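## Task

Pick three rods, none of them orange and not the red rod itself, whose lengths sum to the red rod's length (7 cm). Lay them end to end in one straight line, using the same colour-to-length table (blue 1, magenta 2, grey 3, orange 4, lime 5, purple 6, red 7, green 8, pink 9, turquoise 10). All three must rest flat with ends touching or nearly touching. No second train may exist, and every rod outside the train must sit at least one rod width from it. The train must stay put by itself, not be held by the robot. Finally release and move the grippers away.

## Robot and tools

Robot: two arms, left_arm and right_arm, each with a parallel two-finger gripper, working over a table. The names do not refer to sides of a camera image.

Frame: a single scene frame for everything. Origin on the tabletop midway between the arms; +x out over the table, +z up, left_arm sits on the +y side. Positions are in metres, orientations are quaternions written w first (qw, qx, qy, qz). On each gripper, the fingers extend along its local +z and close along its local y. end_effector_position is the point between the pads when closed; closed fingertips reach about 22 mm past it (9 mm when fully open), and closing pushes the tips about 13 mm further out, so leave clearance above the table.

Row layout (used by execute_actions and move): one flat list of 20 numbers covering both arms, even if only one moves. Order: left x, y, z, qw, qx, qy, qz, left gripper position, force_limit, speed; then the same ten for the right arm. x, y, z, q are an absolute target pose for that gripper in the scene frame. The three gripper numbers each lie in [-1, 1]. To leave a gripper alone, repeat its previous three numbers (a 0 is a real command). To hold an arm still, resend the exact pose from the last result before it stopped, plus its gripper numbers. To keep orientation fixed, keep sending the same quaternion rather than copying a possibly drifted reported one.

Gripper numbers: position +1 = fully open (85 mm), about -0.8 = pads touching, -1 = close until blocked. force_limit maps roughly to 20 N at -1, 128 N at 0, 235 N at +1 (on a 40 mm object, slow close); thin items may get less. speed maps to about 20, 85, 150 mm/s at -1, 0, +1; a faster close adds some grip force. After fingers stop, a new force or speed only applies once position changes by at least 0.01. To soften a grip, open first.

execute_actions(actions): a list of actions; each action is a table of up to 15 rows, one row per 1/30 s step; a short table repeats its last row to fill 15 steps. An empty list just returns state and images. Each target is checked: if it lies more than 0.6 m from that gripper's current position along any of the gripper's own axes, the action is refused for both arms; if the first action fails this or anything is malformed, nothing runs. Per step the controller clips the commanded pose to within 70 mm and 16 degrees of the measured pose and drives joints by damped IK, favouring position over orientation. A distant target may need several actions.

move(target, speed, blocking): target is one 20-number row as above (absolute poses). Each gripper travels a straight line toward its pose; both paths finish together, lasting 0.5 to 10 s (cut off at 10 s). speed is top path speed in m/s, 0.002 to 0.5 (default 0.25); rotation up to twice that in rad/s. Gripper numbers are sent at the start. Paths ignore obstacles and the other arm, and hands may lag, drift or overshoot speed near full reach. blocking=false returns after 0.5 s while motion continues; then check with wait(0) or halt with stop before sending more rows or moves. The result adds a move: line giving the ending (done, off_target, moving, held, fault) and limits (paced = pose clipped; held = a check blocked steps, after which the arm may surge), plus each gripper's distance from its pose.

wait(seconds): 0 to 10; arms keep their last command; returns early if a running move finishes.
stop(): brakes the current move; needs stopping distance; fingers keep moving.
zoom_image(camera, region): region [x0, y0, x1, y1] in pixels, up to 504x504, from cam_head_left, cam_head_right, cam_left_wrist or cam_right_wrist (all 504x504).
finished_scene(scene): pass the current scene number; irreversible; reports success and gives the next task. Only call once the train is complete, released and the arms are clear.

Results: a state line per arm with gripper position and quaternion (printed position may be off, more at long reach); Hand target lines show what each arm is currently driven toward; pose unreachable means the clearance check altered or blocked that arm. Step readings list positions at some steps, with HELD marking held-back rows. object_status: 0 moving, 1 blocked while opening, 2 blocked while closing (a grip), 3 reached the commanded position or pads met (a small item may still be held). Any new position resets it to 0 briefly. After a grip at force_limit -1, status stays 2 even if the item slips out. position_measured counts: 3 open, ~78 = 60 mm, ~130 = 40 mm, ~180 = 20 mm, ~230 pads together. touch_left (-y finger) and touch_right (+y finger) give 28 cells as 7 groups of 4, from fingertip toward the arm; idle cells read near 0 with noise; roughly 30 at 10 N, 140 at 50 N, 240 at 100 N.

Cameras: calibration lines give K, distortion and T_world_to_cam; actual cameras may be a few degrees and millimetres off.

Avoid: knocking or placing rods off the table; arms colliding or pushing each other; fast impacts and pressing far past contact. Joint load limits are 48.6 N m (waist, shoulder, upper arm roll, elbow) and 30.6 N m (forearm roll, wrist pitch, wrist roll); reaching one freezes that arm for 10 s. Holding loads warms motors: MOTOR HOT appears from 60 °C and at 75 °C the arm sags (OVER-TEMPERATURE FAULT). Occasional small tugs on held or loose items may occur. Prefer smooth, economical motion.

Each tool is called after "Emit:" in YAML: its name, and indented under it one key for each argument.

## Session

Emit:
execute_actions:
  actions: []

Scene clock: 0.00 s.
left_arm: end_effector_position=(+0.3839, +0.2024, +0.3911) position_measured=3 object_status=3 touch_left=n/a touch_right=n/a end_effector_quat_wxyz=(+0.247, +0.374, +0.573, +0.687) | right_arm: end_effector_position=(+0.5971, -0.6378, +0.1122) position_measured=3 object_status=3 touch_left=n/a touch_right=n/a end_effector_quat_wxyz=(+0.621, +0.556, -0.393, +0.388)
Joint positions: left_arm=[ 1.354  0.472 -0.073  2.261 -1.336  1.707  2.501] | right_arm=[-0.247  1.533  0.306  0.844  1.258  1.556  2.778]
Joint velocities: left_arm=[-0.001  0.    -0.     0.    -0.     0.     0.   ] | right_arm=[-0.001 -0.     0.001 -0.001  0.     0.     0.   ]
Motor temperatures (°C, as the motors report them): left_arm=[36 29 27 30 43 39 44] | right_arm=[31 31 29 29 34 36 42]
Hand target (left_arm): +0.384, +0.202, +0.391; +0.247, +0.374, +0.573, +0.687
Hand target (right_arm): +0.597, -0.638, +0.112; +0.621, +0.556, -0.393, +0.388
camera_calibration (this result's frames):
cam_left_wrist: T_world_to_cam=[[0.0511563, -0.188289, 0.98078, -0.362036], [0.58765, -0.78838, -0.182003, 0.0549528], [0.807497, 0.585666, 0.0703173, -0.308582], [0, 0, 0, 1]] pos_world=[0.235407, 0.155882, 0.386778]
cam_right_wrist: T_world_to_cam=[[-0.896144, 0.0681606, 0.438497, 0.535223], [-0.442714, -0.0694068, -0.893973, 0.37849], [-0.030499, -0.995257, 0.0923741, -0.479252], [0, 0, 0, 1]] pos_world=[0.632583, -0.48719, 0.147936]

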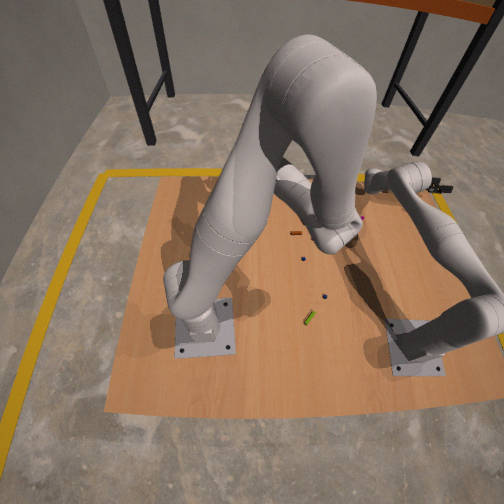

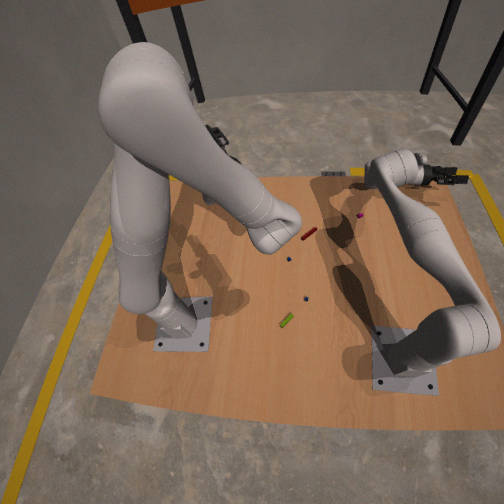

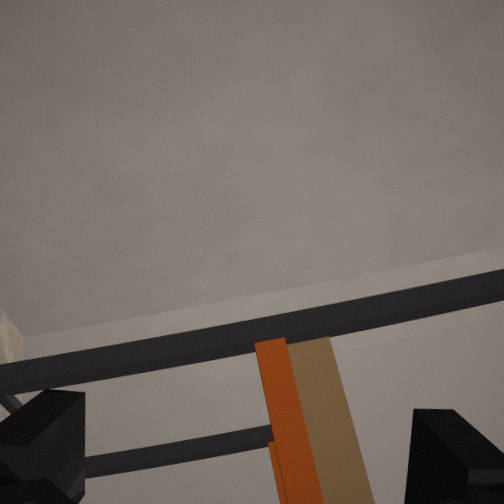

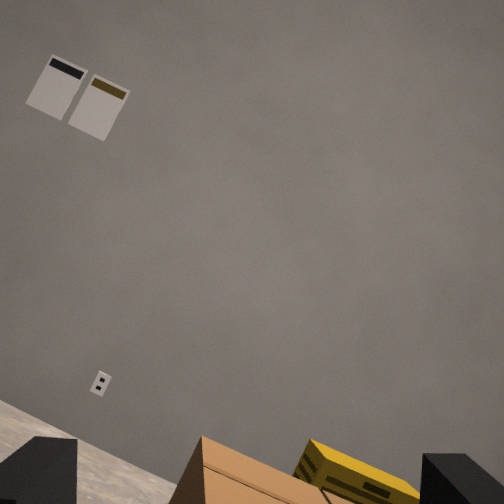

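Emit:
move:
  target: [0.25,0.02,0.25,0,1,0,0,0.2,-0.3,0.5,0.5971,-0.6378,0.1122,0.621,0.556,-0.393,0.388,1,0,0]
  speed: 0.3

Scene clock: 4.47 s.
left_arm: end_effector_position=(+0.2479, +0.0217, +0.2486) position_measured=104 object_status=3 touch_left=((-3 -9 7 -12) (-3 -2 2 7) (-1 -1 -9 4) (3 -5 2 0) (3 -7 -6 -2) (-10 2 12 -6) (-3 2 6 -1)) touch_right=((26 -19 -8 -2) (9 7 -14 -4) (2 -31 4 5) (2 0 3 -10) (-5 -1 3 -5) (19 12 18 -23) (4 -1 -3 8)) end_effector_quat_wxyz=(-0.001, +1.000, +0.000, -0.003) | right_arm: end_effector_position=(+0.5971, -0.6378, +0.1122) position_measured=3 object_status=3 touch_left=((22 -10 2 19) (7 -22 4 8) (-19 -28 -18 6) (13 -9 -6 9) (7 3 -13 -6) (-5 -15 9 3) (-1 2 3 4)) touch_right=((6 -1 1 -5) (11 2 5 0) (-3 -1 8 5) (-4 -13 11 -8) (-3 -8 10 14) (-2 -10 0 -7) (-2 1 -12 -1)) end_effector_quat_wxyz=(+0.621, +0.556, -0.393, +0.388)
Joint positions: left_arm=[ 1.203  0.19  -0.258  1.829  0.057  1.134 -0.742] | right_arm=[-0.247  1.533  0.306  0.843  1.257  1.557  2.779]
Joint velocities: left_arm=[-0.005  0.012 -0.008 -0.003  0.002 -0.    -0.002] | right_arm=[-0.    -0.001 -0.    -0.001  0.001 -0.     0.   ]
Motor temperatures (°C, as the motors report them): left_arm=[36 29 27 30 43 39 44] | right_arm=[31 32 29 29 34 36 42]
Hand target (left_arm): +0.248, +0.022, +0.248; -0.001, +1.000, +0.000, -0.003
Hand target (right_arm): +0.597, -0.638, +0.112; +0.621, +0.556, -0.393, +0.388
Off the commanded pose (left_arm): 0.003 m, 0 deg.
Off the commanded pose (right_arm): 0.000 m, 0 deg.
move: done
camera_calibration (this result's frames):
cam_left_wrist: T_world_to_cam=[[0.0515931, -0.998633, 0.00841572, 0.00986506], [-0.998386, -0.0513763, 0.0242108, 0.292396], [-0.0237453, -0.00965124, -0.999671, 0.402141], [0, 0, 0, 1]] pos_world=[0.300964, 0.028755, 0.394847]
cam_right_wrist: T_world_to_cam=[[-0.89624, 0.0685991, 0.438232, 0.535577], [-0.442467, -0.068669, -0.894152, 0.378882], [-0.0312451, -0.995278, 0.0918967, -0.478752], [0, 0, 0, 1]] pos_world=[0.63269, -0.487214, 0.148066]

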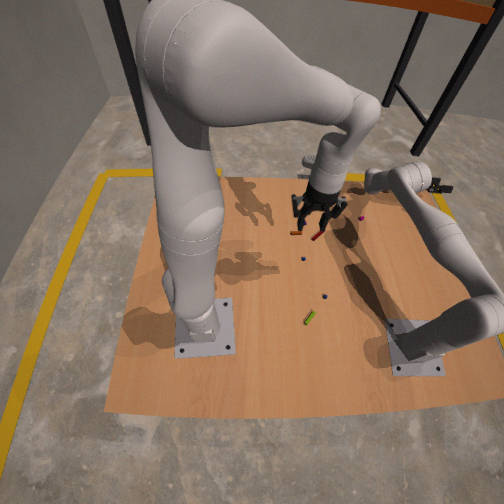

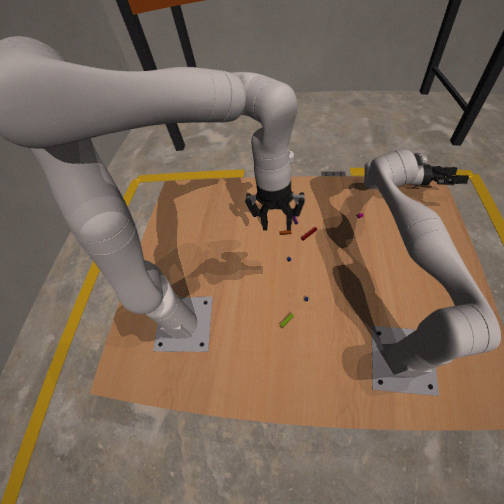

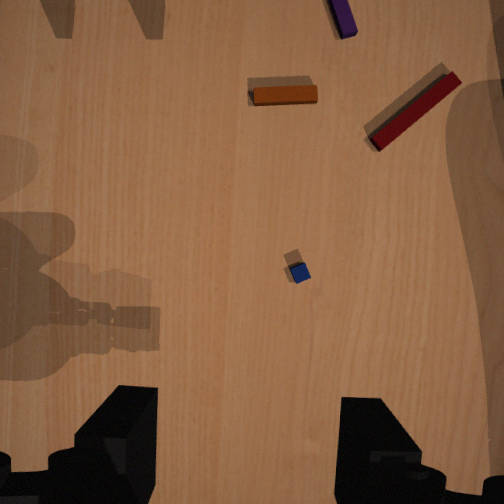

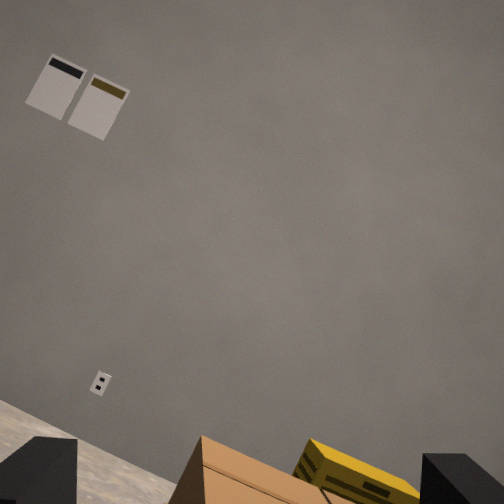

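Emit:
execute_actions:
  actions:
    - [[0.289,-0.0014,0.15,0,0.99,0.139,0,0.0,-0.3,0.5,0.5971,-0.6378,0.1122,0.621,0.556,-0.393,0.388,1,0,0]]
    - [[0.289,-0.0014,0.09,0,0.99,0.139,0,0.0,-0.3,0.5,0.5971,-0.6378,0.1122,0.621,0.556,-0.393,0.388,1,0,0]]
    - [[0.289,-0.0014,0.07,0,0.99,0.139,0,0.0,-0.3,0.5,0.5971,-0.6378,0.1122,0.621,0.556,-0.393,0.388,1,0,0]]
    - [[0.289,-0.0014,0.07,0,0.99,0.139,0,0.0,-0.3,0.5,0.5971,-0.6378,0.1122,0.621,0.556,-0.393,0.388,1,0,0]]

Scene clock: 6.93 s.
left_arm: end_effector_position=(+0.2890, -0.0014, +0.0700) position_measured=128 object_status=3 touch_left=((-3 -7 -1 -6) (3 -11 9 7) (-1 -7 5 10) (0 -3 -10 -8) (7 -1 -5 0) (-10 5 -4 -9) (-2 6 19 -2)) touch_right=((-6 -2 -19 4) (26 20 -23 10) (-16 -10 -21 -2) (-6 5 10 10) (39 26 -20 -6) (14 1 2 12) (3 5 8 -5)) end_effector_quat_wxyz=(+0.000, +0.990, +0.139, +0.000) | right_arm: end_effector_position=(+0.5971, -0.6378, +0.1122) position_measured=3 object_status=3 touch_left=((13 -3 -4 4) (-9 -14 -8 4) (4 0 -17 15) (14 -34 13 -25) (-20 -9 -1 -1) (28 -10 -2 37) (-1 -4 -24 -18)) touch_right=((2 12 -6 0) (3 -2 -7 -4) (1 -4 10 4) (-6 -6 4 2) (4 10 0 -1) (9 3 -1 -8) (10 13 -16 0)) end_effector_quat_wxyz=(+0.621, +0.556, -0.393, +0.388)
Joint positions: left_arm=[ 1.123  0.565 -0.248  1.973  0.225  0.63  -0.658] | right_arm=[-0.247  1.533  0.306  0.843  1.257  1.557  2.779]
Joint velocities: left_arm=[ 0.001 -0.     0.     0.     0.     0.     0.   ] | right_arm=[-0.001  0.    -0.     0.001 -0.001 -0.001  0.   ]
Motor temperatures (°C, as the motors report them): left_arm=[36 29 27 30 43 39 44] | right_arm=[31 32 29 29 34 36 42]
Hand target (left_arm): +0.289, -0.001, +0.070; +0.000, +0.990, +0.139, -0.000
Hand target (right_arm): +0.597, -0.638, +0.112; +0.621, +0.556, -0.393, +0.388
Off the commanded pose (left_arm): 0.000 m, 0 deg.
Off the commanded pose (right_arm): 0.000 m, 0 deg.
Step readings (end_effector_position; steps 1 to 15: 1st action; 16 to 30: 2nd action; 31 to 45: 3rd action; 46 to 60: 4th action):
0: left_arm (+0.2482, +0.0219, +0.2482) | right_arm (+0.5971, -0.6378, +0.1122)
1: left_arm (+0.2483, +0.0219, +0.2477) | right_arm (+0.5971, -0.6378, +0.1122)
2: left_arm (+0.2493, +0.0215, +0.2449) | right_arm (+0.5971, -0.6378, +0.1122)
4: left_arm (+0.2542, +0.0196, +0.2317) | right_arm (+0.5971, -0.6378, +0.1122)
8: left_arm (+0.2738, +0.0123, +0.1853) | right_arm (+0.5971, -0.6378, +0.1122)
15: left_arm (+0.2883, -0.0023, +0.1521) | right_arm (+0.5971, -0.6378, +0.1122)
16: left_arm (+0.2883, -0.0021, +0.1510) | right_arm (+0.5971, -0.6378, +0.1122)
17: left_arm (+0.2883, -0.0015, +0.1470) | right_arm (+0.5971, -0.6378, +0.1122)
19: left_arm (+0.2878, +0.0008, +0.1294) | right_arm (+0.5971, -0.6378, +0.1122)
23: left_arm (+0.2877, +0.0008, +0.0952) | right_arm (+0.5971, -0.6378, +0.1122)
30: left_arm (+0.2887, -0.0017, +0.0906) | right_arm (+0.5971, -0.6378, +0.1122)
31: left_arm (+0.2887, -0.0014, +0.0899) | right_arm (+0.5971, -0.6378, +0.1122)
32: left_arm (+0.2889, -0.0010, +0.0869) | right_arm (+0.5971, -0.6378, +0.1122)
34: left_arm (+0.2889, -0.0001, +0.0753) | right_arm (+0.5971, -0.6378, +0.1122)
38: left_arm (+0.2888, -0.0021, +0.0709) | right_arm (+0.5971, -0.6378, +0.1122)
45: left_arm (+0.2889, -0.0014, +0.0701) | right_arm (+0.5971, -0.6378, +0.1122)
46: left_arm (+0.2889, -0.0014, +0.0701) | right_arm (+0.5971, -0.6378, +0.1122)
47: left_arm (+0.2890, -0.0014, +0.0700) | right_arm (+0.5971, -0.6378, +0.1122)
49: left_arm (+0.2890, -0.0014, +0.0700) | right_arm (+0.5971, -0.6378, +0.1122)
53: left_arm (+0.2890, -0.0014, +0.0700) | right_arm (+0.5971, -0.6378, +0.1122)
60: end_effector_position above
camera_calibration (this result's frames):
cam_left_wrist: T_world_to_cam=[[0.32452, -0.945829, 0.00973913, -0.0927292], [-0.945768, -0.324308, 0.0186229, 0.321384], [-0.0144556, -0.0152545, -0.999779, 0.221637], [0, 0, 0, 1]] pos_world=[0.337251, 0.0199024, 0.216506]
cam_right_wrist: T_world_to_cam=[[-0.89624, 0.0685943, 0.438234, 0.535574], [-0.442469, -0.0686646, -0.894151, 0.378884], [-0.0312425, -0.995279, 0.0918908, -0.478752], [0, 0, 0, 1]] pos_world=[0.63269, -0.487213, 0.148066]

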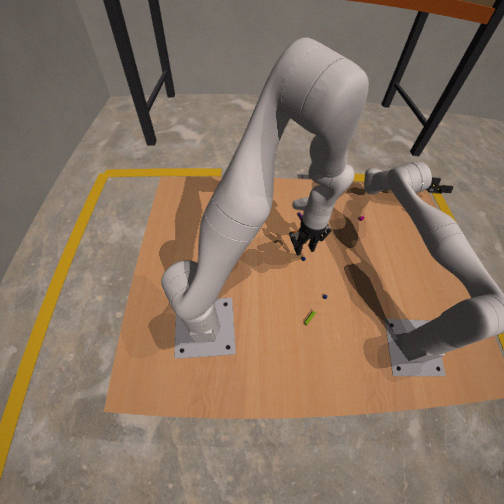

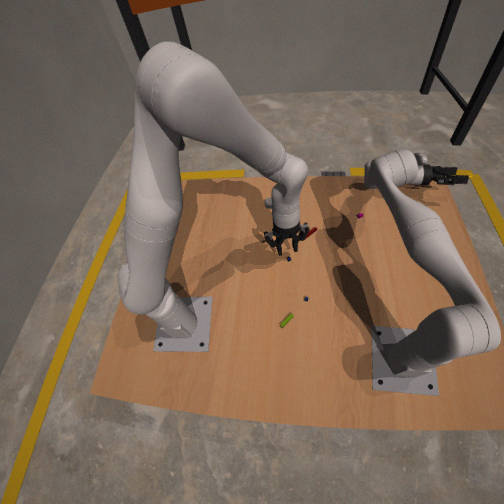

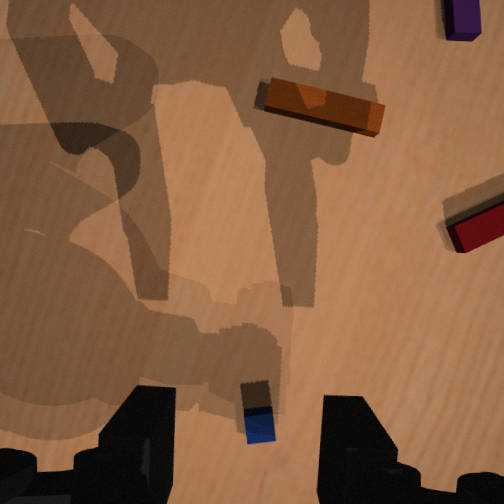

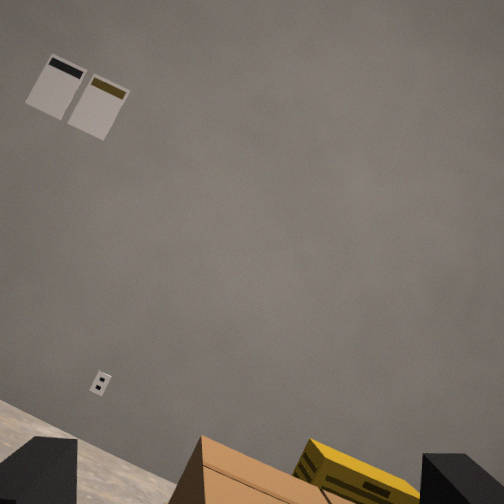

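Emit:
execute_actions:
  actions:
    - [[0.2814,-0.004,0.04,0,0.99,0.139,0,0.0,-0.3,0.5,0.5971,-0.6378,0.1122,0.621,0.556,-0.393,0.388,1,0,0]]
    - [[0.2814,-0.004,0.022,0,0.99,0.139,0,0.0,-0.3,0.5,0.5971,-0.6378,0.1122,0.621,0.556,-0.393,0.388,1,0,0]]
    - [[0.2814,-0.004,0.024,0,0.99,0.139,0,-1,-0.3,0.5,0.5971,-0.6378,0.1122,0.621,0.556,-0.393,0.388,1,0,0]]
    - [[0.2814,-0.004,0.024,0,0.99,0.139,0,-1,-0.3,0.5,0.5971,-0.6378,0.1122,0.621,0.556,-0.393,0.388,1,0,0]]

Scene clock: 9.17 s.
left_arm: end_effector_position=(+0.2814, -0.0040, +0.0241) position_measured=212 object_status=2 touch_left=((236 1179 1041 163) (55 373 284 33) (-8 -3 -6 16) (6 7 -12 -1) (10 -8 0 -4) (0 6 7 0) (4 -3 -1 6)) touch_right=((227 1134 1272 235) (52 267 301 63) (19 -18 -5 9) (16 -18 -5 -29) (2 1 -8 12) (12 14 12 9) (1 -14 5 -15)) end_effector_quat_wxyz=(+0.000, +0.990, +0.139, +0.000) | right_arm: end_effector_position=(+0.5971, -0.6378, +0.1122) position_measured=3 object_status=3 touch_left=((-4 -33 1 4) (2 13 -4 -16) (25 -13 -3 -14) (-3 0 6 8) (19 1 11 3) (1 15 3 2) (-9 11 1 8)) touch_right=((5 4 -4 1) (2 -5 0 2) (0 -5 1 3) (2 -10 0 -6) (2 -7 -2 0) (6 -4 -6 5) (4 14 -11 -1)) end_effector_quat_wxyz=(+0.621, +0.556, -0.393, +0.388)
Joint positions: left_arm=[ 1.112  0.661 -0.208  2.012  0.271  0.494 -0.681] | right_arm=[-0.247  1.533  0.306  0.843  1.257  1.557  2.779]
Joint velocities: left_arm=[ 0.001 -0.     0.     0.     0.     0.    -0.   ] | right_arm=[-0.001  0.    -0.     0.    -0.001  0.    -0.   ]
Motor temperatures (°C, as the motors report them): left_arm=[36 29 27 30 43 39 44] | right_arm=[31 32 29 29 34 36 42]
Hand target (left_arm): +0.281, -0.004, +0.024; -0.000, +0.990, +0.139, +0.000
Hand target (right_arm): +0.597, -0.638, +0.112; +0.621, +0.556, -0.393, +0.388
Off the commanded pose (left_arm): 0.000 m, 0 deg.
Off the commanded pose (right_arm): 0.000 m, 0 deg.
Step readings (end_effector_position; steps 1 to 15: 1st action; 16 to 30: 2nd action; 31 to 45: 3rd action; 46 to 60: 4th action):
0: left_arm (+0.2890, -0.0014, +0.0700) | right_arm (+0.5971, -0.6378, +0.1122)
1: left_arm (+0.2889, -0.0013, +0.0694) | right_arm (+0.5971, -0.6378, +0.1122)
2: left_arm (+0.2883, -0.0012, +0.0663) | right_arm (+0.5971, -0.6378, +0.1122)
4: left_arm (+0.2846, -0.0011, +0.0526) | right_arm (+0.5971, -0.6378, +0.1122)
8: left_arm (+0.2812, -0.0045, +0.0413) | right_arm (+0.5971, -0.6378, +0.1122)
15: left_arm (+0.2813, -0.0040, +0.0402) | right_arm (+0.5971, -0.6378, +0.1122)
16: left_arm (+0.2813, -0.0038, +0.0396) | right_arm (+0.5971, -0.6378, +0.1122)
17: left_arm (+0.2815, -0.0034, +0.0369) | right_arm (+0.5971, -0.6378, +0.1122)
19: left_arm (+0.2814, -0.0025, +0.0265) | right_arm (+0.5971, -0.6378, +0.1122)
23: left_arm (+0.2812, -0.0047, +0.0228) | right_arm (+0.5971, -0.6378, +0.1122)
30: left_arm (+0.2813, -0.0041, +0.0221) | right_arm (+0.5971, -0.6378, +0.1122)
31: left_arm (+0.2813, -0.0042, +0.0225) | right_arm (+0.5971, -0.6378, +0.1122)
32: left_arm (+0.2813, -0.0042, +0.0236) | right_arm (+0.5971, -0.6378, +0.1122)
34: left_arm (+0.2814, -0.0040, +0.0239) | right_arm (+0.5971, -0.6378, +0.1122)
38: left_arm (+0.2814, -0.0040, +0.0239) | right_arm (+0.5971, -0.6378, +0.1122)
45: left_arm (+0.2814, -0.0040, +0.0241) | right_arm (+0.5971, -0.6378, +0.1122)
46: left_arm (+0.2814, -0.0040, +0.0241) | right_arm (+0.5971, -0.6378, +0.1122)
47: left_arm (+0.2814, -0.0040, +0.0241) | right_arm (+0.5971, -0.6378, +0.1122)
49: left_arm (+0.2814, -0.0040, +0.0241) | right_arm (+0.5971, -0.6378, +0.1122)
53: left_arm (+0.2814, -0.0040, +0.0241) | right_arm (+0.5971, -0.6378, +0.1122)
60: end_effector_position above
camera_calibration (this result's frames):
cam_left_wrist: T_world_to_cam=[[0.324564, -0.945812, 0.00990812, -0.0923127], [-0.945755, -0.32435, 0.0185779, 0.314242], [-0.0143575, -0.0154004, -0.999778, 0.175595], [0, 0, 0, 1]] pos_world=[0.329678, 0.017318, 0.170632]
cam_right_wrist: T_world_to_cam=[[-0.89624, 0.0685942, 0.438234, 0.535574], [-0.442469, -0.0686647, -0.894151, 0.378884], [-0.0312423, -0.995279, 0.0918908, -0.478752], [0, 0, 0, 1]] pos_world=[0.63269, -0.487213, 0.148066]

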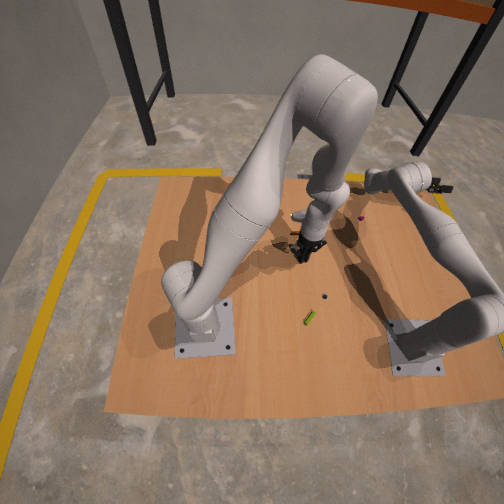

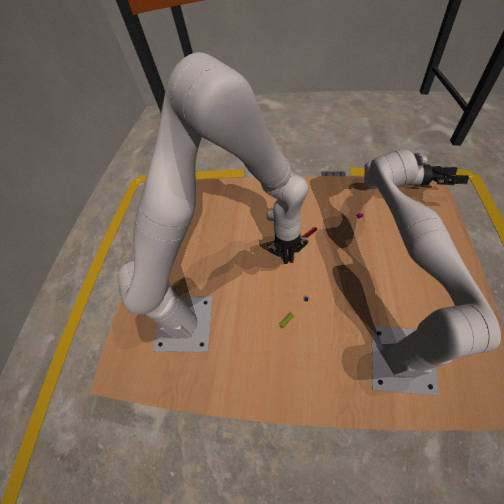

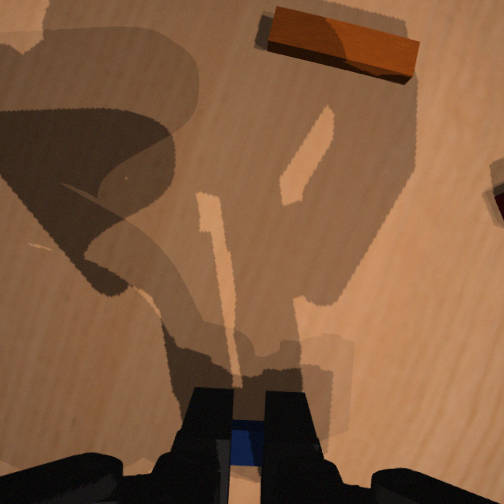

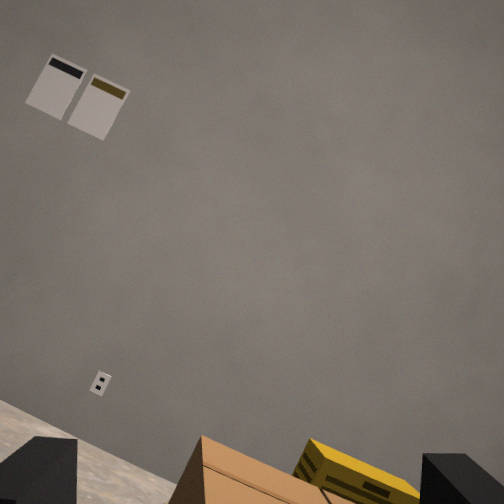

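Emit:
move:
  target: [0.04,0.03,0.12,0,0.94,-0.342,0,-1,-0.3,0.5,0.5971,-0.6378,0.1122,0.621,0.556,-0.393,0.388,1,0,0]
  speed: 0.3

Scene clock: 11.43 s.
left_arm: end_effector_position=(+0.0424, +0.0317, +0.1200) position_measured=212 object_status=2 touch_left=((247 1191 1019 170) (46 360 288 40) (-5 -9 1 6) (14 -9 -3 -2) (8 -7 2 -6) (1 6 4 -4) (2 8 4 9)) touch_right=((246 1126 1239 213) (41 253 328 25) (-20 -17 -5 3) (-7 7 -9 2) (24 -12 13 -32) (-14 -11 17 -8) (8 -1 8 -6)) end_effector_quat_wxyz=(-0.002, +0.940, -0.342, +0.002) | right_arm: end_effector_position=(+0.5971, -0.6378, +0.1122) position_measured=3 object_status=3 touch_left=((-6 -4 -7 -22) (15 -3 13 3) (11 -11 7 -13) (-7 5 -1 13) (-13 4 -4 -7) (14 13 -2 -7) (24 -4 -17 -2)) touch_right=((6 1 11 -7) (3 -4 -9 -13) (12 -9 7 8) (6 -2 -6 0) (16 -11 -9 4) (4 -3 -8 -1) (3 12 -9 5)) end_effector_quat_wxyz=(+0.621, +0.556, -0.393, +0.388)
Joint positions: left_arm=[ 1.588  0.251 -0.001  2.282 -0.009  0.611 -0.77 ] | right_arm=[-0.247  1.533  0.306  0.843  1.257  1.557  2.779]
Joint velocities: left_arm=[ 0.003 -0.004  0.005 -0.    -0.003 -0.     0.003] | right_arm=[-0.     0.     0.    -0.001  0.001  0.001  0.   ]
Motor temperatures (°C, as the motors report them): left_arm=[36 29 27 30 43 39 44] | right_arm=[31 32 29 29 34 36 42]
Hand target (left_arm): +0.042, +0.032, +0.120; -0.002, +0.940, -0.342, +0.002
Hand target (right_arm): +0.597, -0.638, +0.112; +0.621, +0.556, -0.393, +0.388
Off the commanded pose (left_arm): 0.003 m, 0 deg.
Off the commanded pose (right_arm): 0.000 m, 0 deg.
move: done
camera_calibration (this result's frames):
cam_left_wrist: T_world_to_cam=[[-0.602088, -0.798419, 0.00411821, 0.0534101], [-0.798283, 0.602068, 0.0160737, 0.0625927], [-0.015313, 0.00639026, -0.999862, 0.267951], [0, 0, 0, 1]] pos_world=[0.0862274, 0.00324633, 0.266688]
cam_right_wrist: T_world_to_cam=[[-0.89624, 0.0685945, 0.438235, 0.535574], [-0.442469, -0.0686649, -0.894151, 0.378884], [-0.0312426, -0.995279, 0.0918911, -0.478752], [0, 0, 0, 1]] pos_world=[0.63269, -0.487214, 0.148066]

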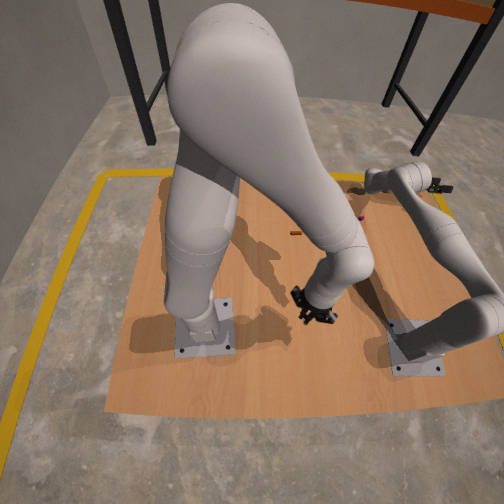

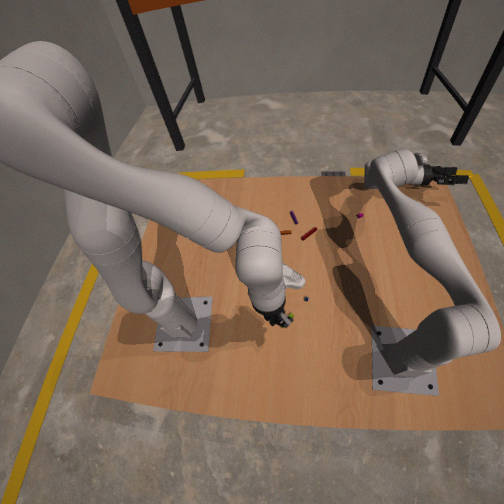

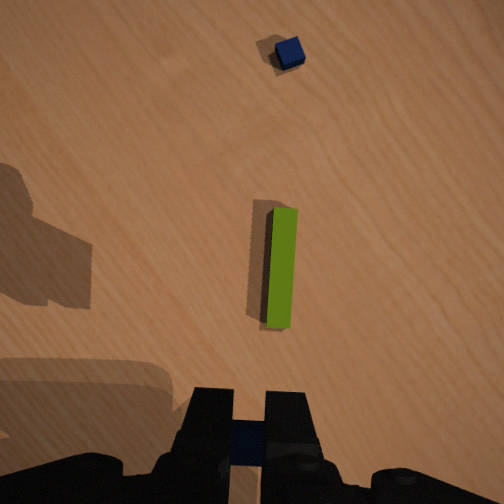

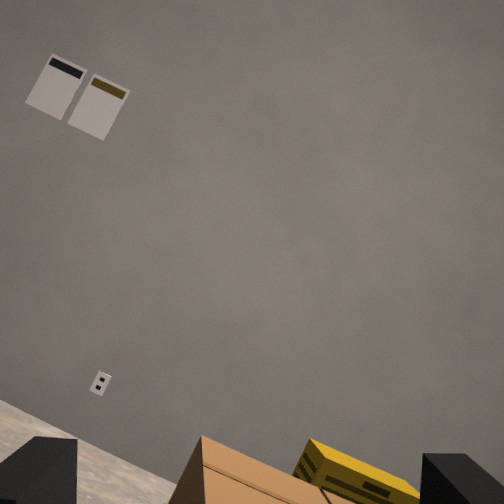

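Emit:
execute_actions:
  actions:
    - [[0.0444,0.0146,0.07,0,0.94,-0.342,0,-1,-0.3,0.5,0.5971,-0.6378,0.1122,0.621,0.556,-0.393,0.388,1,0,0]]
    - [[0.0444,0.0146,0.04,0,0.94,-0.342,0,-1,-0.3,0.5,0.5971,-0.6378,0.1122,0.621,0.556,-0.393,0.388,1,0,0]]
    - [[0.0444,0.0146,0.04,0,0.94,-0.342,0,-1,-0.3,0.5,0.5971,-0.6378,0.1122,0.621,0.556,-0.393,0.388,1,0,0]]

Scene clock: 13.80 s.
left_arm: end_effector_position=(+0.0444, +0.0146, +0.0400) position_measured=212 object_status=2 touch_left=((235 1180 1028 179) (50 368 284 36) (-10 -13 -1 9) (4 -6 -21 -8) (4 -7 2 -11) (-4 16 -1 3) (0 5 7 12)) touch_right=((249 1136 1269 235) (-8 258 275 63) (-2 -7 -9 17) (-19 -8 11 8) (-19 -24 -6 -1) (-10 0 -11 -1) (26 5 30 -23)) end_effector_quat_wxyz=(+0.000, +0.940, -0.342, +0.000) | right_arm: end_effector_position=(+0.5971, -0.6378, +0.1122) position_measured=3 object_status=3 touch_left=((13 -6 22 -8) (15 5 18 1) (2 6 0 11) (-12 21 3 11) (16 11 14 16) (1 12 -4 -23) (-4 -11 -25 -13)) touch_right=((7 -5 6 -9) (2 7 -11 6) (0 -10 2 1) (-9 -11 10 2) (1 0 5 11) (3 -1 -2 -4) (3 12 -4 6)) end_effector_quat_wxyz=(+0.621, +0.556, -0.393, +0.388)
Joint positions: left_arm=[ 1.58   0.503 -0.002  2.323  0.002  0.315 -0.788] | right_arm=[-0.247  1.533  0.306  0.843  1.257  1.557  2.779]
Joint velocities: left_arm=[ 0.001  0.     0.001  0.     0.     0.    -0.001] | right_arm=[ 0.001  0.    -0.     0.001  0.002  0.002 -0.   ]
Motor temperatures (°C, as the motors report them): left_arm=[36 29 27 30 43 39 44] | right_arm=[31 32 29 29 34 36 42]
Hand target (left_arm): +0.044, +0.015, +0.040; +0.000, +0.940, -0.342, +0.000
Hand target (right_arm): +0.597, -0.638, +0.112; +0.621, +0.556, -0.393, +0.388
Off the commanded pose (left_arm): 0.000 m, 0 deg.
Off the commanded pose (right_arm): 0.000 m, 0 deg.
Step readings (end_effector_position; steps 1 to 15: 1st action; 16 to 30: 2nd action; 31 to 45: 3rd action):
0: left_arm (+0.0421, +0.0316, +0.1202) | right_arm (+0.5971, -0.6378, +0.1122)
1: left_arm (+0.0422, +0.0317, +0.1197) | right_arm (+0.5971, -0.6378, +0.1122)
2: left_arm (+0.0422, +0.0315, +0.1176) | right_arm (+0.5971, -0.6378, +0.1122)
4: left_arm (+0.0426, +0.0298, +0.1082) | right_arm (+0.5971, -0.6378, +0.1122)
8: left_arm (+0.0440, +0.0204, +0.0813) | right_arm (+0.5971, -0.6378, +0.1122)
15: left_arm (+0.0442, +0.0140, +0.0711) | right_arm (+0.5971, -0.6378, +0.1122)
16: left_arm (+0.0442, +0.0144, +0.0703) | right_arm (+0.5971, -0.6378, +0.1122)
17: left_arm (+0.0441, +0.0150, +0.0678) | right_arm (+0.5971, -0.6378, +0.1122)
19: left_arm (+0.0440, +0.0168, +0.0574) | right_arm (+0.5971, -0.6378, +0.1122)
23: left_arm (+0.0444, +0.0145, +0.0422) | right_arm (+0.5971, -0.6378, +0.1122)
30: left_arm (+0.0444, +0.0144, +0.0404) | right_arm (+0.5971, -0.6378, +0.1122)
31: left_arm (+0.0443, +0.0145, +0.0403) | right_arm (+0.5971, -0.6378, +0.1122)
32: left_arm (+0.0444, +0.0145, +0.0402) | right_arm (+0.5971, -0.6378, +0.1122)
34: left_arm (+0.0444, +0.0145, +0.0401) | right_arm (+0.5971, -0.6378, +0.1122)
38: left_arm (+0.0444, +0.0146, +0.0400) | right_arm (+0.5971, -0.6378, +0.1122)
45: end_effector_position above
camera_calibration (this result's frames):
cam_left_wrist: T_world_to_cam=[[-0.602244, -0.798253, 0.00974414, 0.0410677], [-0.798043, 0.602313, 0.0186149, 0.0757118], [-0.0207284, 0.00343446, -0.999779, 0.188363], [0, 0, 0, 1]] pos_world=[0.0890585, -0.0134666, 0.186512]
cam_right_wrist: T_world_to_cam=[[-0.89624, 0.0685944, 0.438234, 0.535574], [-0.442469, -0.0686651, -0.894151, 0.378884], [-0.0312424, -0.995279, 0.0918912, -0.478752], [0, 0, 0, 1]] pos_world=[0.63269, -0.487213, 0.148066]

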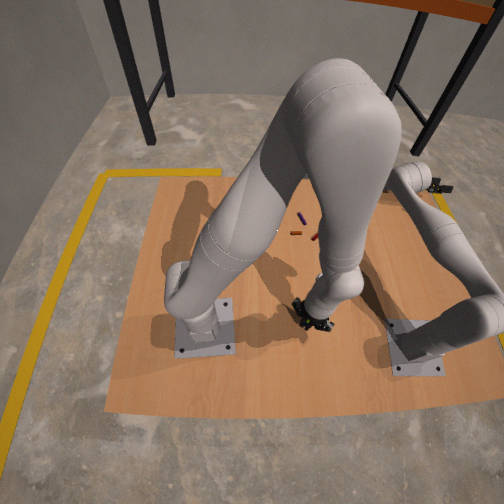

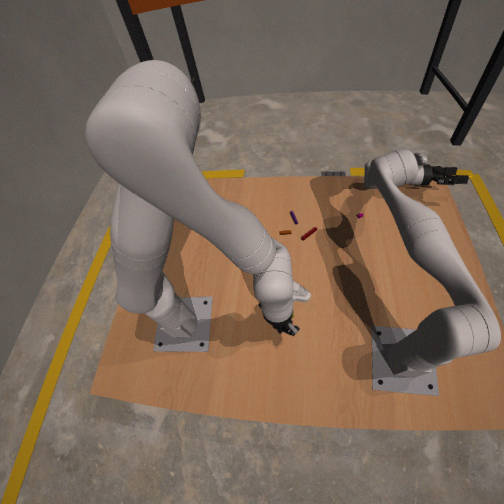

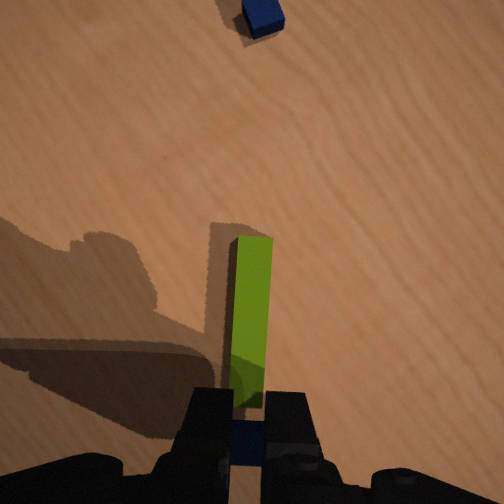

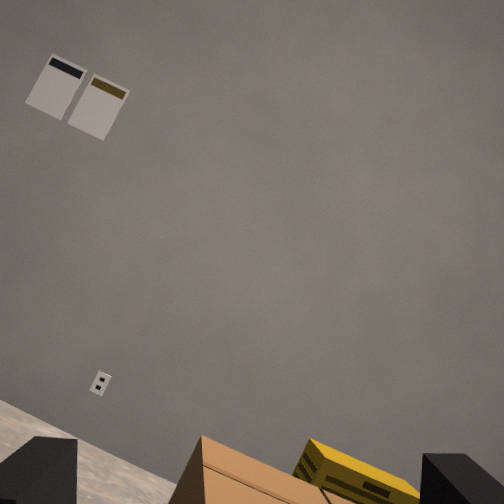

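Emit:
execute_actions:
  actions:
    - [[0.0428,0.0158,0.04,0,0.94,-0.342,0,-1,-0.3,0.5,0.5971,-0.6378,0.1122,0.621,0.556,-0.393,0.388,1,0,0]]
    - [[0.0428,0.0158,0.031,0,0.94,-0.342,0,-1,-0.3,0.5,0.5971,-0.6378,0.1122,0.621,0.556,-0.393,0.388,1,0,0]]
    - [[0.0428,0.0158,0.025,0,0.94,-0.342,0,-1,-0.3,0.5,0.5971,-0.6378,0.1122,0.621,0.556,-0.393,0.388,1,0,0]]
    - [[0.0428,0.0158,0.025,0,0.94,-0.342,0,-0.3,-0.3,0.5,0.5971,-0.6378,0.1122,0.621,0.556,-0.393,0.388,1,0,0]]
    - [[0.0428,0.0158,0.09,0,0.94,-0.342,0,-0.3,-0.3,0.5,0.5971,-0.6378,0.1122,0.621,0.556,-0.393,0.388,1,0,0]]
    - [[0.0428,0.0158,0.12,0,0.94,-0.342,0,-0.3,-0.3,0.5,0.5971,-0.6378,0.1122,0.621,0.556,-0.393,0.388,1,0,0]]

Scene clock: 16.97 s.
left_arm: end_effector_position=(+0.0428, +0.0158, +0.1197) position_measured=167 object_status=3 touch_left=((-9 -2 1 -9) (9 -11 9 13) (-4 -9 -7 6) (11 -3 2 -5) (7 11 3 -9) (-1 6 -4 -7) (-7 2 10 5)) touch_right=((5 -9 -12 37) (-19 5 -13 4) (17 2 -19 -5) (4 2 2 10) (7 8 7 6) (8 9 22 14) (20 17 -3 -7)) end_effector_quat_wxyz=(-0.000, +0.940, -0.342, -0.000) | right_arm: end_effector_position=(+0.5971, -0.6378, +0.1122) position_measured=3 object_status=3 touch_left=((0 10 3 20) (0 22 12 7) (7 3 -8 14) (-16 12 12 6) (-4 -2 1 -4) (0 -10 -3 -19) (4 -2 -7 -8)) touch_right=((3 -5 -1 -3) (6 11 -3 3) (-4 -5 -2 3) (0 7 14 -1) (2 2 -1 17) (9 2 -3 2) (10 -6 -8 -7)) end_effector_quat_wxyz=(+0.621, +0.556, -0.393, +0.388)
Joint positions: left_arm=[ 1.583  0.279  0.002  2.239 -0.001  0.625 -0.78 ] | right_arm=[-0.247  1.533  0.306  0.843  1.257  1.557  2.779]
Joint velocities: left_arm=[-0.    -0.008 -0.    -0.001  0.     0.    -0.   ] | right_arm=[-0.    -0.    -0.    -0.    -0.    -0.001  0.   ]
Motor temperatures (°C, as the motors report them): left_arm=[36 29 27 30 43 39 44] | right_arm=[31 32 29 29 34 36 42]
Hand target (left_arm): +0.043, +0.016, +0.120; -0.000, +0.940, -0.342, +0.000
Hand target (right_arm): +0.597, -0.638, +0.112; +0.621, +0.556, -0.393, +0.388
Off the commanded pose (left_arm): 0.000 m, 0 deg.
Off the commanded pose (right_arm): 0.000 m, 0 deg.
Step readings (end_effector_position; steps 1 to 15: 1st action; 16 to 30: 2nd action; 31 to 45: 3rd action; 46 to 60: 4th action; 61 to 75: 5th action; 76 to 90: 6th action):
0: left_arm (+0.0444, +0.0146, +0.0400) | right_arm (+0.5971, -0.6378, +0.1122)
1: left_arm (+0.0441, +0.0147, +0.0400) | right_arm (+0.5971, -0.6378, +0.1122)
2: left_arm (+0.0432, +0.0152, +0.0401) | right_arm (+0.5971, -0.6378, +0.1122)
4: left_arm (+0.0429, +0.0158, +0.0400) | right_arm (+0.5971, -0.6378, +0.1122)
8: left_arm (+0.0429, +0.0158, +0.0400) | right_arm (+0.5971, -0.6378, +0.1122)
15: left_arm (+0.0428, +0.0158, +0.0400) | right_arm (+0.5971, -0.6378, +0.1122)
16: left_arm (+0.0428, +0.0159, +0.0396) | right_arm (+0.5971, -0.6378, +0.1122)
17: left_arm (+0.0428, +0.0164, +0.0376) | right_arm (+0.5971, -0.6378, +0.1122)
19: left_arm (+0.0427, +0.0166, +0.0321) | right_arm (+0.5971, -0.6378, +0.1122)
23: left_arm (+0.0427, +0.0156, +0.0317) | right_arm (+0.5971, -0.6378, +0.1122)
30: left_arm (+0.0427, +0.0156, +0.0317) | right_arm (+0.5971, -0.6378, +0.1122)
31: left_arm (+0.0427, +0.0157, +0.0313) | right_arm (+0.5971, -0.6378, +0.1122)
32: left_arm (+0.0427, +0.0158, +0.0296) | right_arm (+0.5971, -0.6378, +0.1122)
34: left_arm (+0.0428, +0.0123, +0.0302) | right_arm (+0.5971, -0.6378, +0.1122)
38: left_arm (+0.0427, +0.0123, +0.0308) | right_arm (+0.5971, -0.6378, +0.1122)
45: left_arm (+0.0427, +0.0123, +0.0308) | right_arm (+0.5971, -0.6378, +0.1122)
46: left_arm (+0.0427, +0.0123, +0.0308) | right_arm (+0.5971, -0.6378, +0.1122)
47: left_arm (+0.0425, +0.0120, +0.0308) | right_arm (+0.5971, -0.6378, +0.1122)
49: left_arm (+0.0411, +0.0104, +0.0308) | right_arm (+0.5971, -0.6378, +0.1122)
53: left_arm (+0.0428, +0.0129, +0.0289) | right_arm (+0.5971, -0.6378, +0.1122)
60: left_arm (+0.0428, +0.0155, +0.0255) | right_arm (+0.5971, -0.6378, +0.1122)
61: left_arm (+0.0428, +0.0155, +0.0258) | right_arm (+0.5971, -0.6378, +0.1122)
62: left_arm (+0.0429, +0.0152, +0.0279) | right_arm (+0.5971, -0.6378, +0.1122)
64: left_arm (+0.0430, +0.0142, +0.0371) | right_arm (+0.5971, -0.6378, +0.1122)
68: left_arm (+0.0429, +0.0157, +0.0692) | right_arm (+0.5971, -0.6378, +0.1122)
75: left_arm (+0.0429, +0.0167, +0.0885) | right_arm (+0.5971, -0.6378, +0.1122)
76: left_arm (+0.0429, +0.0163, +0.0893) | right_arm (+0.5971, -0.6378, +0.1122)
77: left_arm (+0.0430, +0.0156, +0.0920) | right_arm (+0.5971, -0.6378, +0.1122)
79: left_arm (+0.0431, +0.0144, +0.1031) | right_arm (+0.5971, -0.6378, +0.1122)
83: left_arm (+0.0427, +0.0163, +0.1181) | right_arm (+0.5971, -0.6378, +0.1122)
90: end_effector_position above
camera_calibration (this result's frames):
cam_left_wrist: T_world_to_cam=[[-0.602254, -0.798254, 0.0090024, 0.0404253], [-0.798039, 0.602306, 0.0190003, 0.0721928], [-0.0205893, 0.00425872, -0.999779, 0.267949], [0, 0, 0, 1]] pos_world=[0.0874758, -0.0123536, 0.266154]
cam_right_wrist: T_world_to_cam=[[-0.89624, 0.0685943, 0.438234, 0.535574], [-0.442469, -0.0686649, -0.894151, 0.378884], [-0.0312424, -0.995279, 0.091891, -0.478752], [0, 0, 0, 1]] pos_world=[0.63269, -0.487213, 0.148066]

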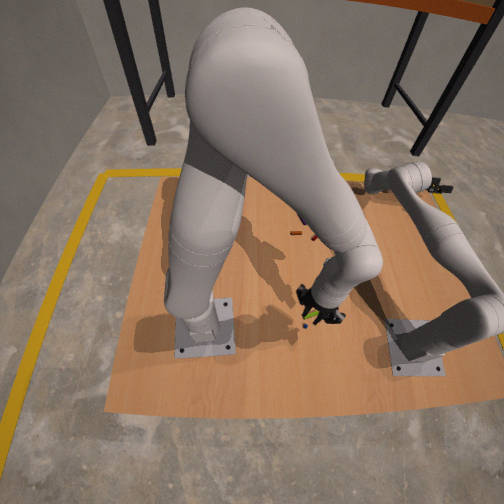

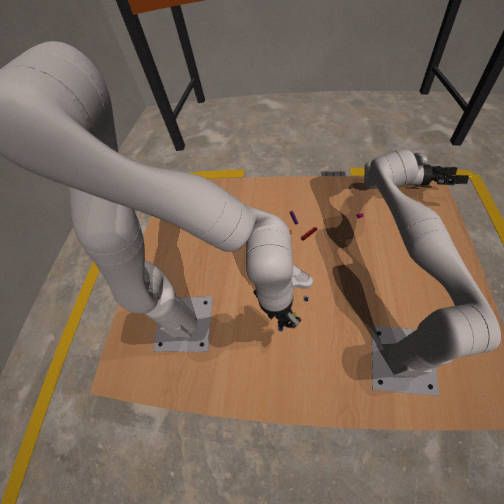

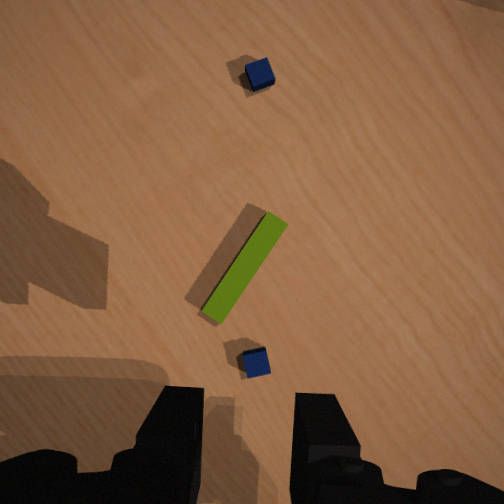

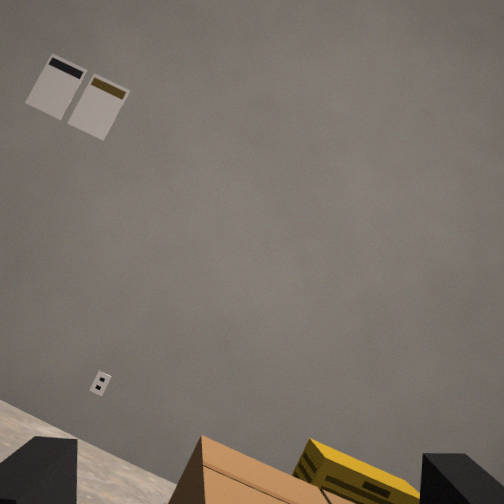

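Emit:
execute_actions:
  actions:
    - [[0.0839,-0.006,0.08,0,0.807,-0.591,0,-0.3,-0.3,0.5,0.5971,-0.6378,0.1122,0.621,0.556,-0.393,0.388,1,0,0]]
    - [[0.0839,-0.006,0.06,0,0.807,-0.591,0,-0.3,-0.3,0.5,0.5971,-0.6378,0.1122,0.621,0.556,-0.393,0.388,1,0,0]]
    - [[0.0839,-0.006,0.06,0,0.807,-0.591,0,-0.3,-0.3,0.5,0.5971,-0.6378,0.1122,0.621,0.556,-0.393,0.388,1,0,0]]

Scene clock: 18.87 s.
left_arm: end_effector_position=(+0.0839, -0.0060, +0.0600) position_measured=167 object_status=3 touch_left=((-3 -2 3 2) (2 -13 7 -3) (-2 -5 -5 8) (1 -7 -3 -2) (11 -5 -9 -9) (-1 6 -3 -3) (-8 -8 7 1)) touch_right=((-7 -1 -45 6) (28 22 -13 16) (-31 -6 -12 19) (-4 9 -2 -11) (2 0 23 -6) (38 14 -11 1) (0 -2 -5 -16)) end_effector_quat_wxyz=(+0.000, +0.807, -0.591, +0.000) | right_arm: end_effector_position=(+0.5971, -0.6378, +0.1122) position_measured=3 object_status=3 touch_left=((14 0 20 12) (4 -14 16 31) (13 6 -15 -21) (32 2 -6 6) (13 13 -13 10) (0 -4 2 -2) (-16 -1 -33 -3)) touch_right=((3 4 -5 -7) (7 -3 -8 1) (-11 3 1 7) (10 -3 12 -4) (-2 0 3 7) (2 -3 0 -11) (0 4 -21 5)) end_effector_quat_wxyz=(+0.621, +0.556, -0.393, +0.388)
Joint positions: left_arm=[ 1.382  0.474  0.106  2.238 -0.115  0.434 -1.349] | right_arm=[-0.247  1.533  0.306  0.843  1.257  1.557  2.779]
Joint velocities: left_arm=[ 0.001  0.     0.     0.     0.    -0.001  0.   ] | right_arm=[ 0.001  0.001 -0.     0.     0.    -0.     0.   ]
Motor temperatures (°C, as the motors report them): left_arm=[36 29 27 30 43 39 44] | right_arm=[31 32 29 29 34 36 42]
Hand target (left_arm): +0.084, -0.006, +0.060; +0.000, +0.807, -0.591, -0.000
Hand target (right_arm): +0.597, -0.638, +0.112; +0.621, +0.556, -0.393, +0.388
Off the commanded pose (left_arm): 0.000 m, 0 deg.
Off the commanded pose (right_arm): 0.000 m, 0 deg.
Step readings (end_effector_position; steps 1 to 15: 1st action; 16 to 30: 2nd action; 31 to 45: 3rd action):
0: left_arm (+0.0429, +0.0157, +0.1199) | right_arm (+0.5971, -0.6378, +0.1122)
1: left_arm (+0.0431, +0.0157, +0.1195) | right_arm (+0.5971, -0.6378, +0.1122)
2: left_arm (+0.0447, +0.0152, +0.1177) | right_arm (+0.5971, -0.6378, +0.1122)
4: left_arm (+0.0530, +0.0122, +0.1100) | right_arm (+0.5971, -0.6378, +0.1122)
8: left_arm (+0.0744, +0.0017, +0.0935) | right_arm (+0.5971, -0.6378, +0.1122)
15: left_arm (+0.0848, -0.0062, +0.0819) | right_arm (+0.5971, -0.6378, +0.1122)
16: left_arm (+0.0846, -0.0062, +0.0811) | right_arm (+0.5971, -0.6378, +0.1122)
17: left_arm (+0.0835, -0.0057, +0.0789) | right_arm (+0.5971, -0.6378, +0.1122)
19: left_arm (+0.0820, -0.0041, +0.0688) | right_arm (+0.5971, -0.6378, +0.1122)
23: left_arm (+0.0829, -0.0068, +0.0613) | right_arm (+0.5971, -0.6378, +0.1122)
30: left_arm (+0.0837, -0.0061, +0.0602) | right_arm (+0.5971, -0.6378, +0.1122)
31: left_arm (+0.0837, -0.0060, +0.0602) | right_arm (+0.5971, -0.6378, +0.1122)
32: left_arm (+0.0838, -0.0060, +0.0601) | right_arm (+0.5971, -0.6378, +0.1122)
34: left_arm (+0.0839, -0.0060, +0.0601) | right_arm (+0.5971, -0.6378, +0.1122)
38: left_arm (+0.0839, -0.0060, +0.0600) | right_arm (+0.5971, -0.6378, +0.1122)
45: end_effector_position above
camera_calibration (this result's frames):
cam_left_wrist: T_world_to_cam=[[-0.936511, -0.350502, 0.00973724, 0.0789494], [-0.350289, 0.936457, 0.0186167, 0.0837076], [-0.0156437, 0.0140239, -0.999779, 0.208881], [0, 0, 0, 1]] pos_world=[0.106526, -0.053646, 0.206508]
cam_right_wrist: T_world_to_cam=[[-0.89624, 0.0685945, 0.438234, 0.535574], [-0.442469, -0.0686648, -0.894151, 0.378884], [-0.0312426, -0.995279, 0.091891, -0.478752], [0, 0, 0, 1]] pos_world=[0.63269, -0.487213, 0.148066]

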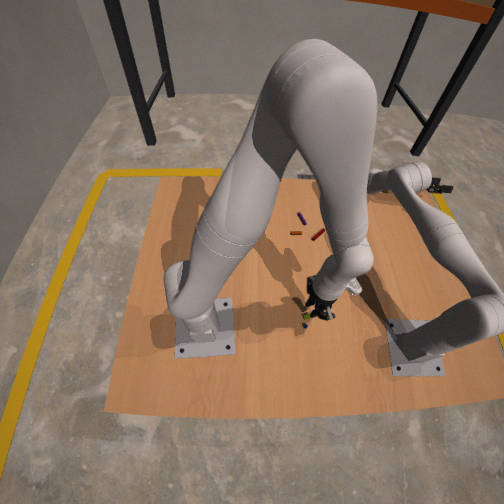

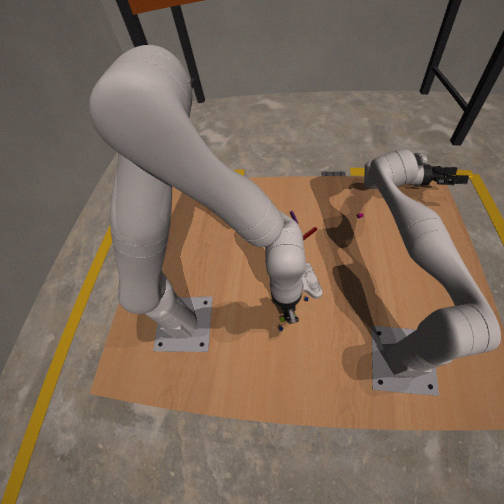

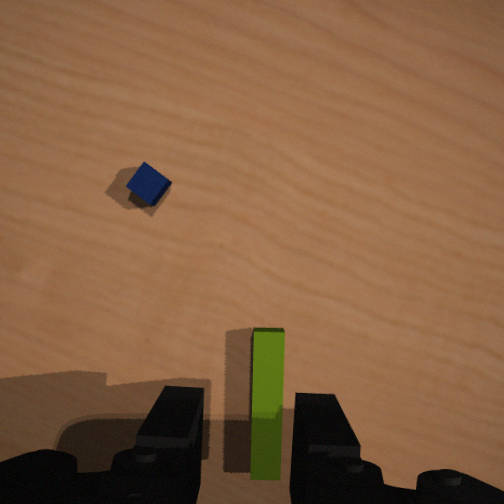

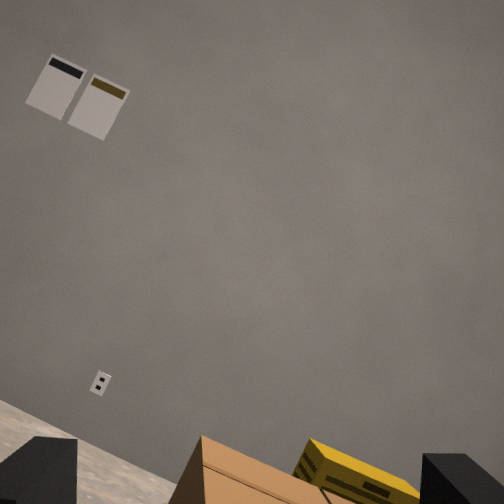

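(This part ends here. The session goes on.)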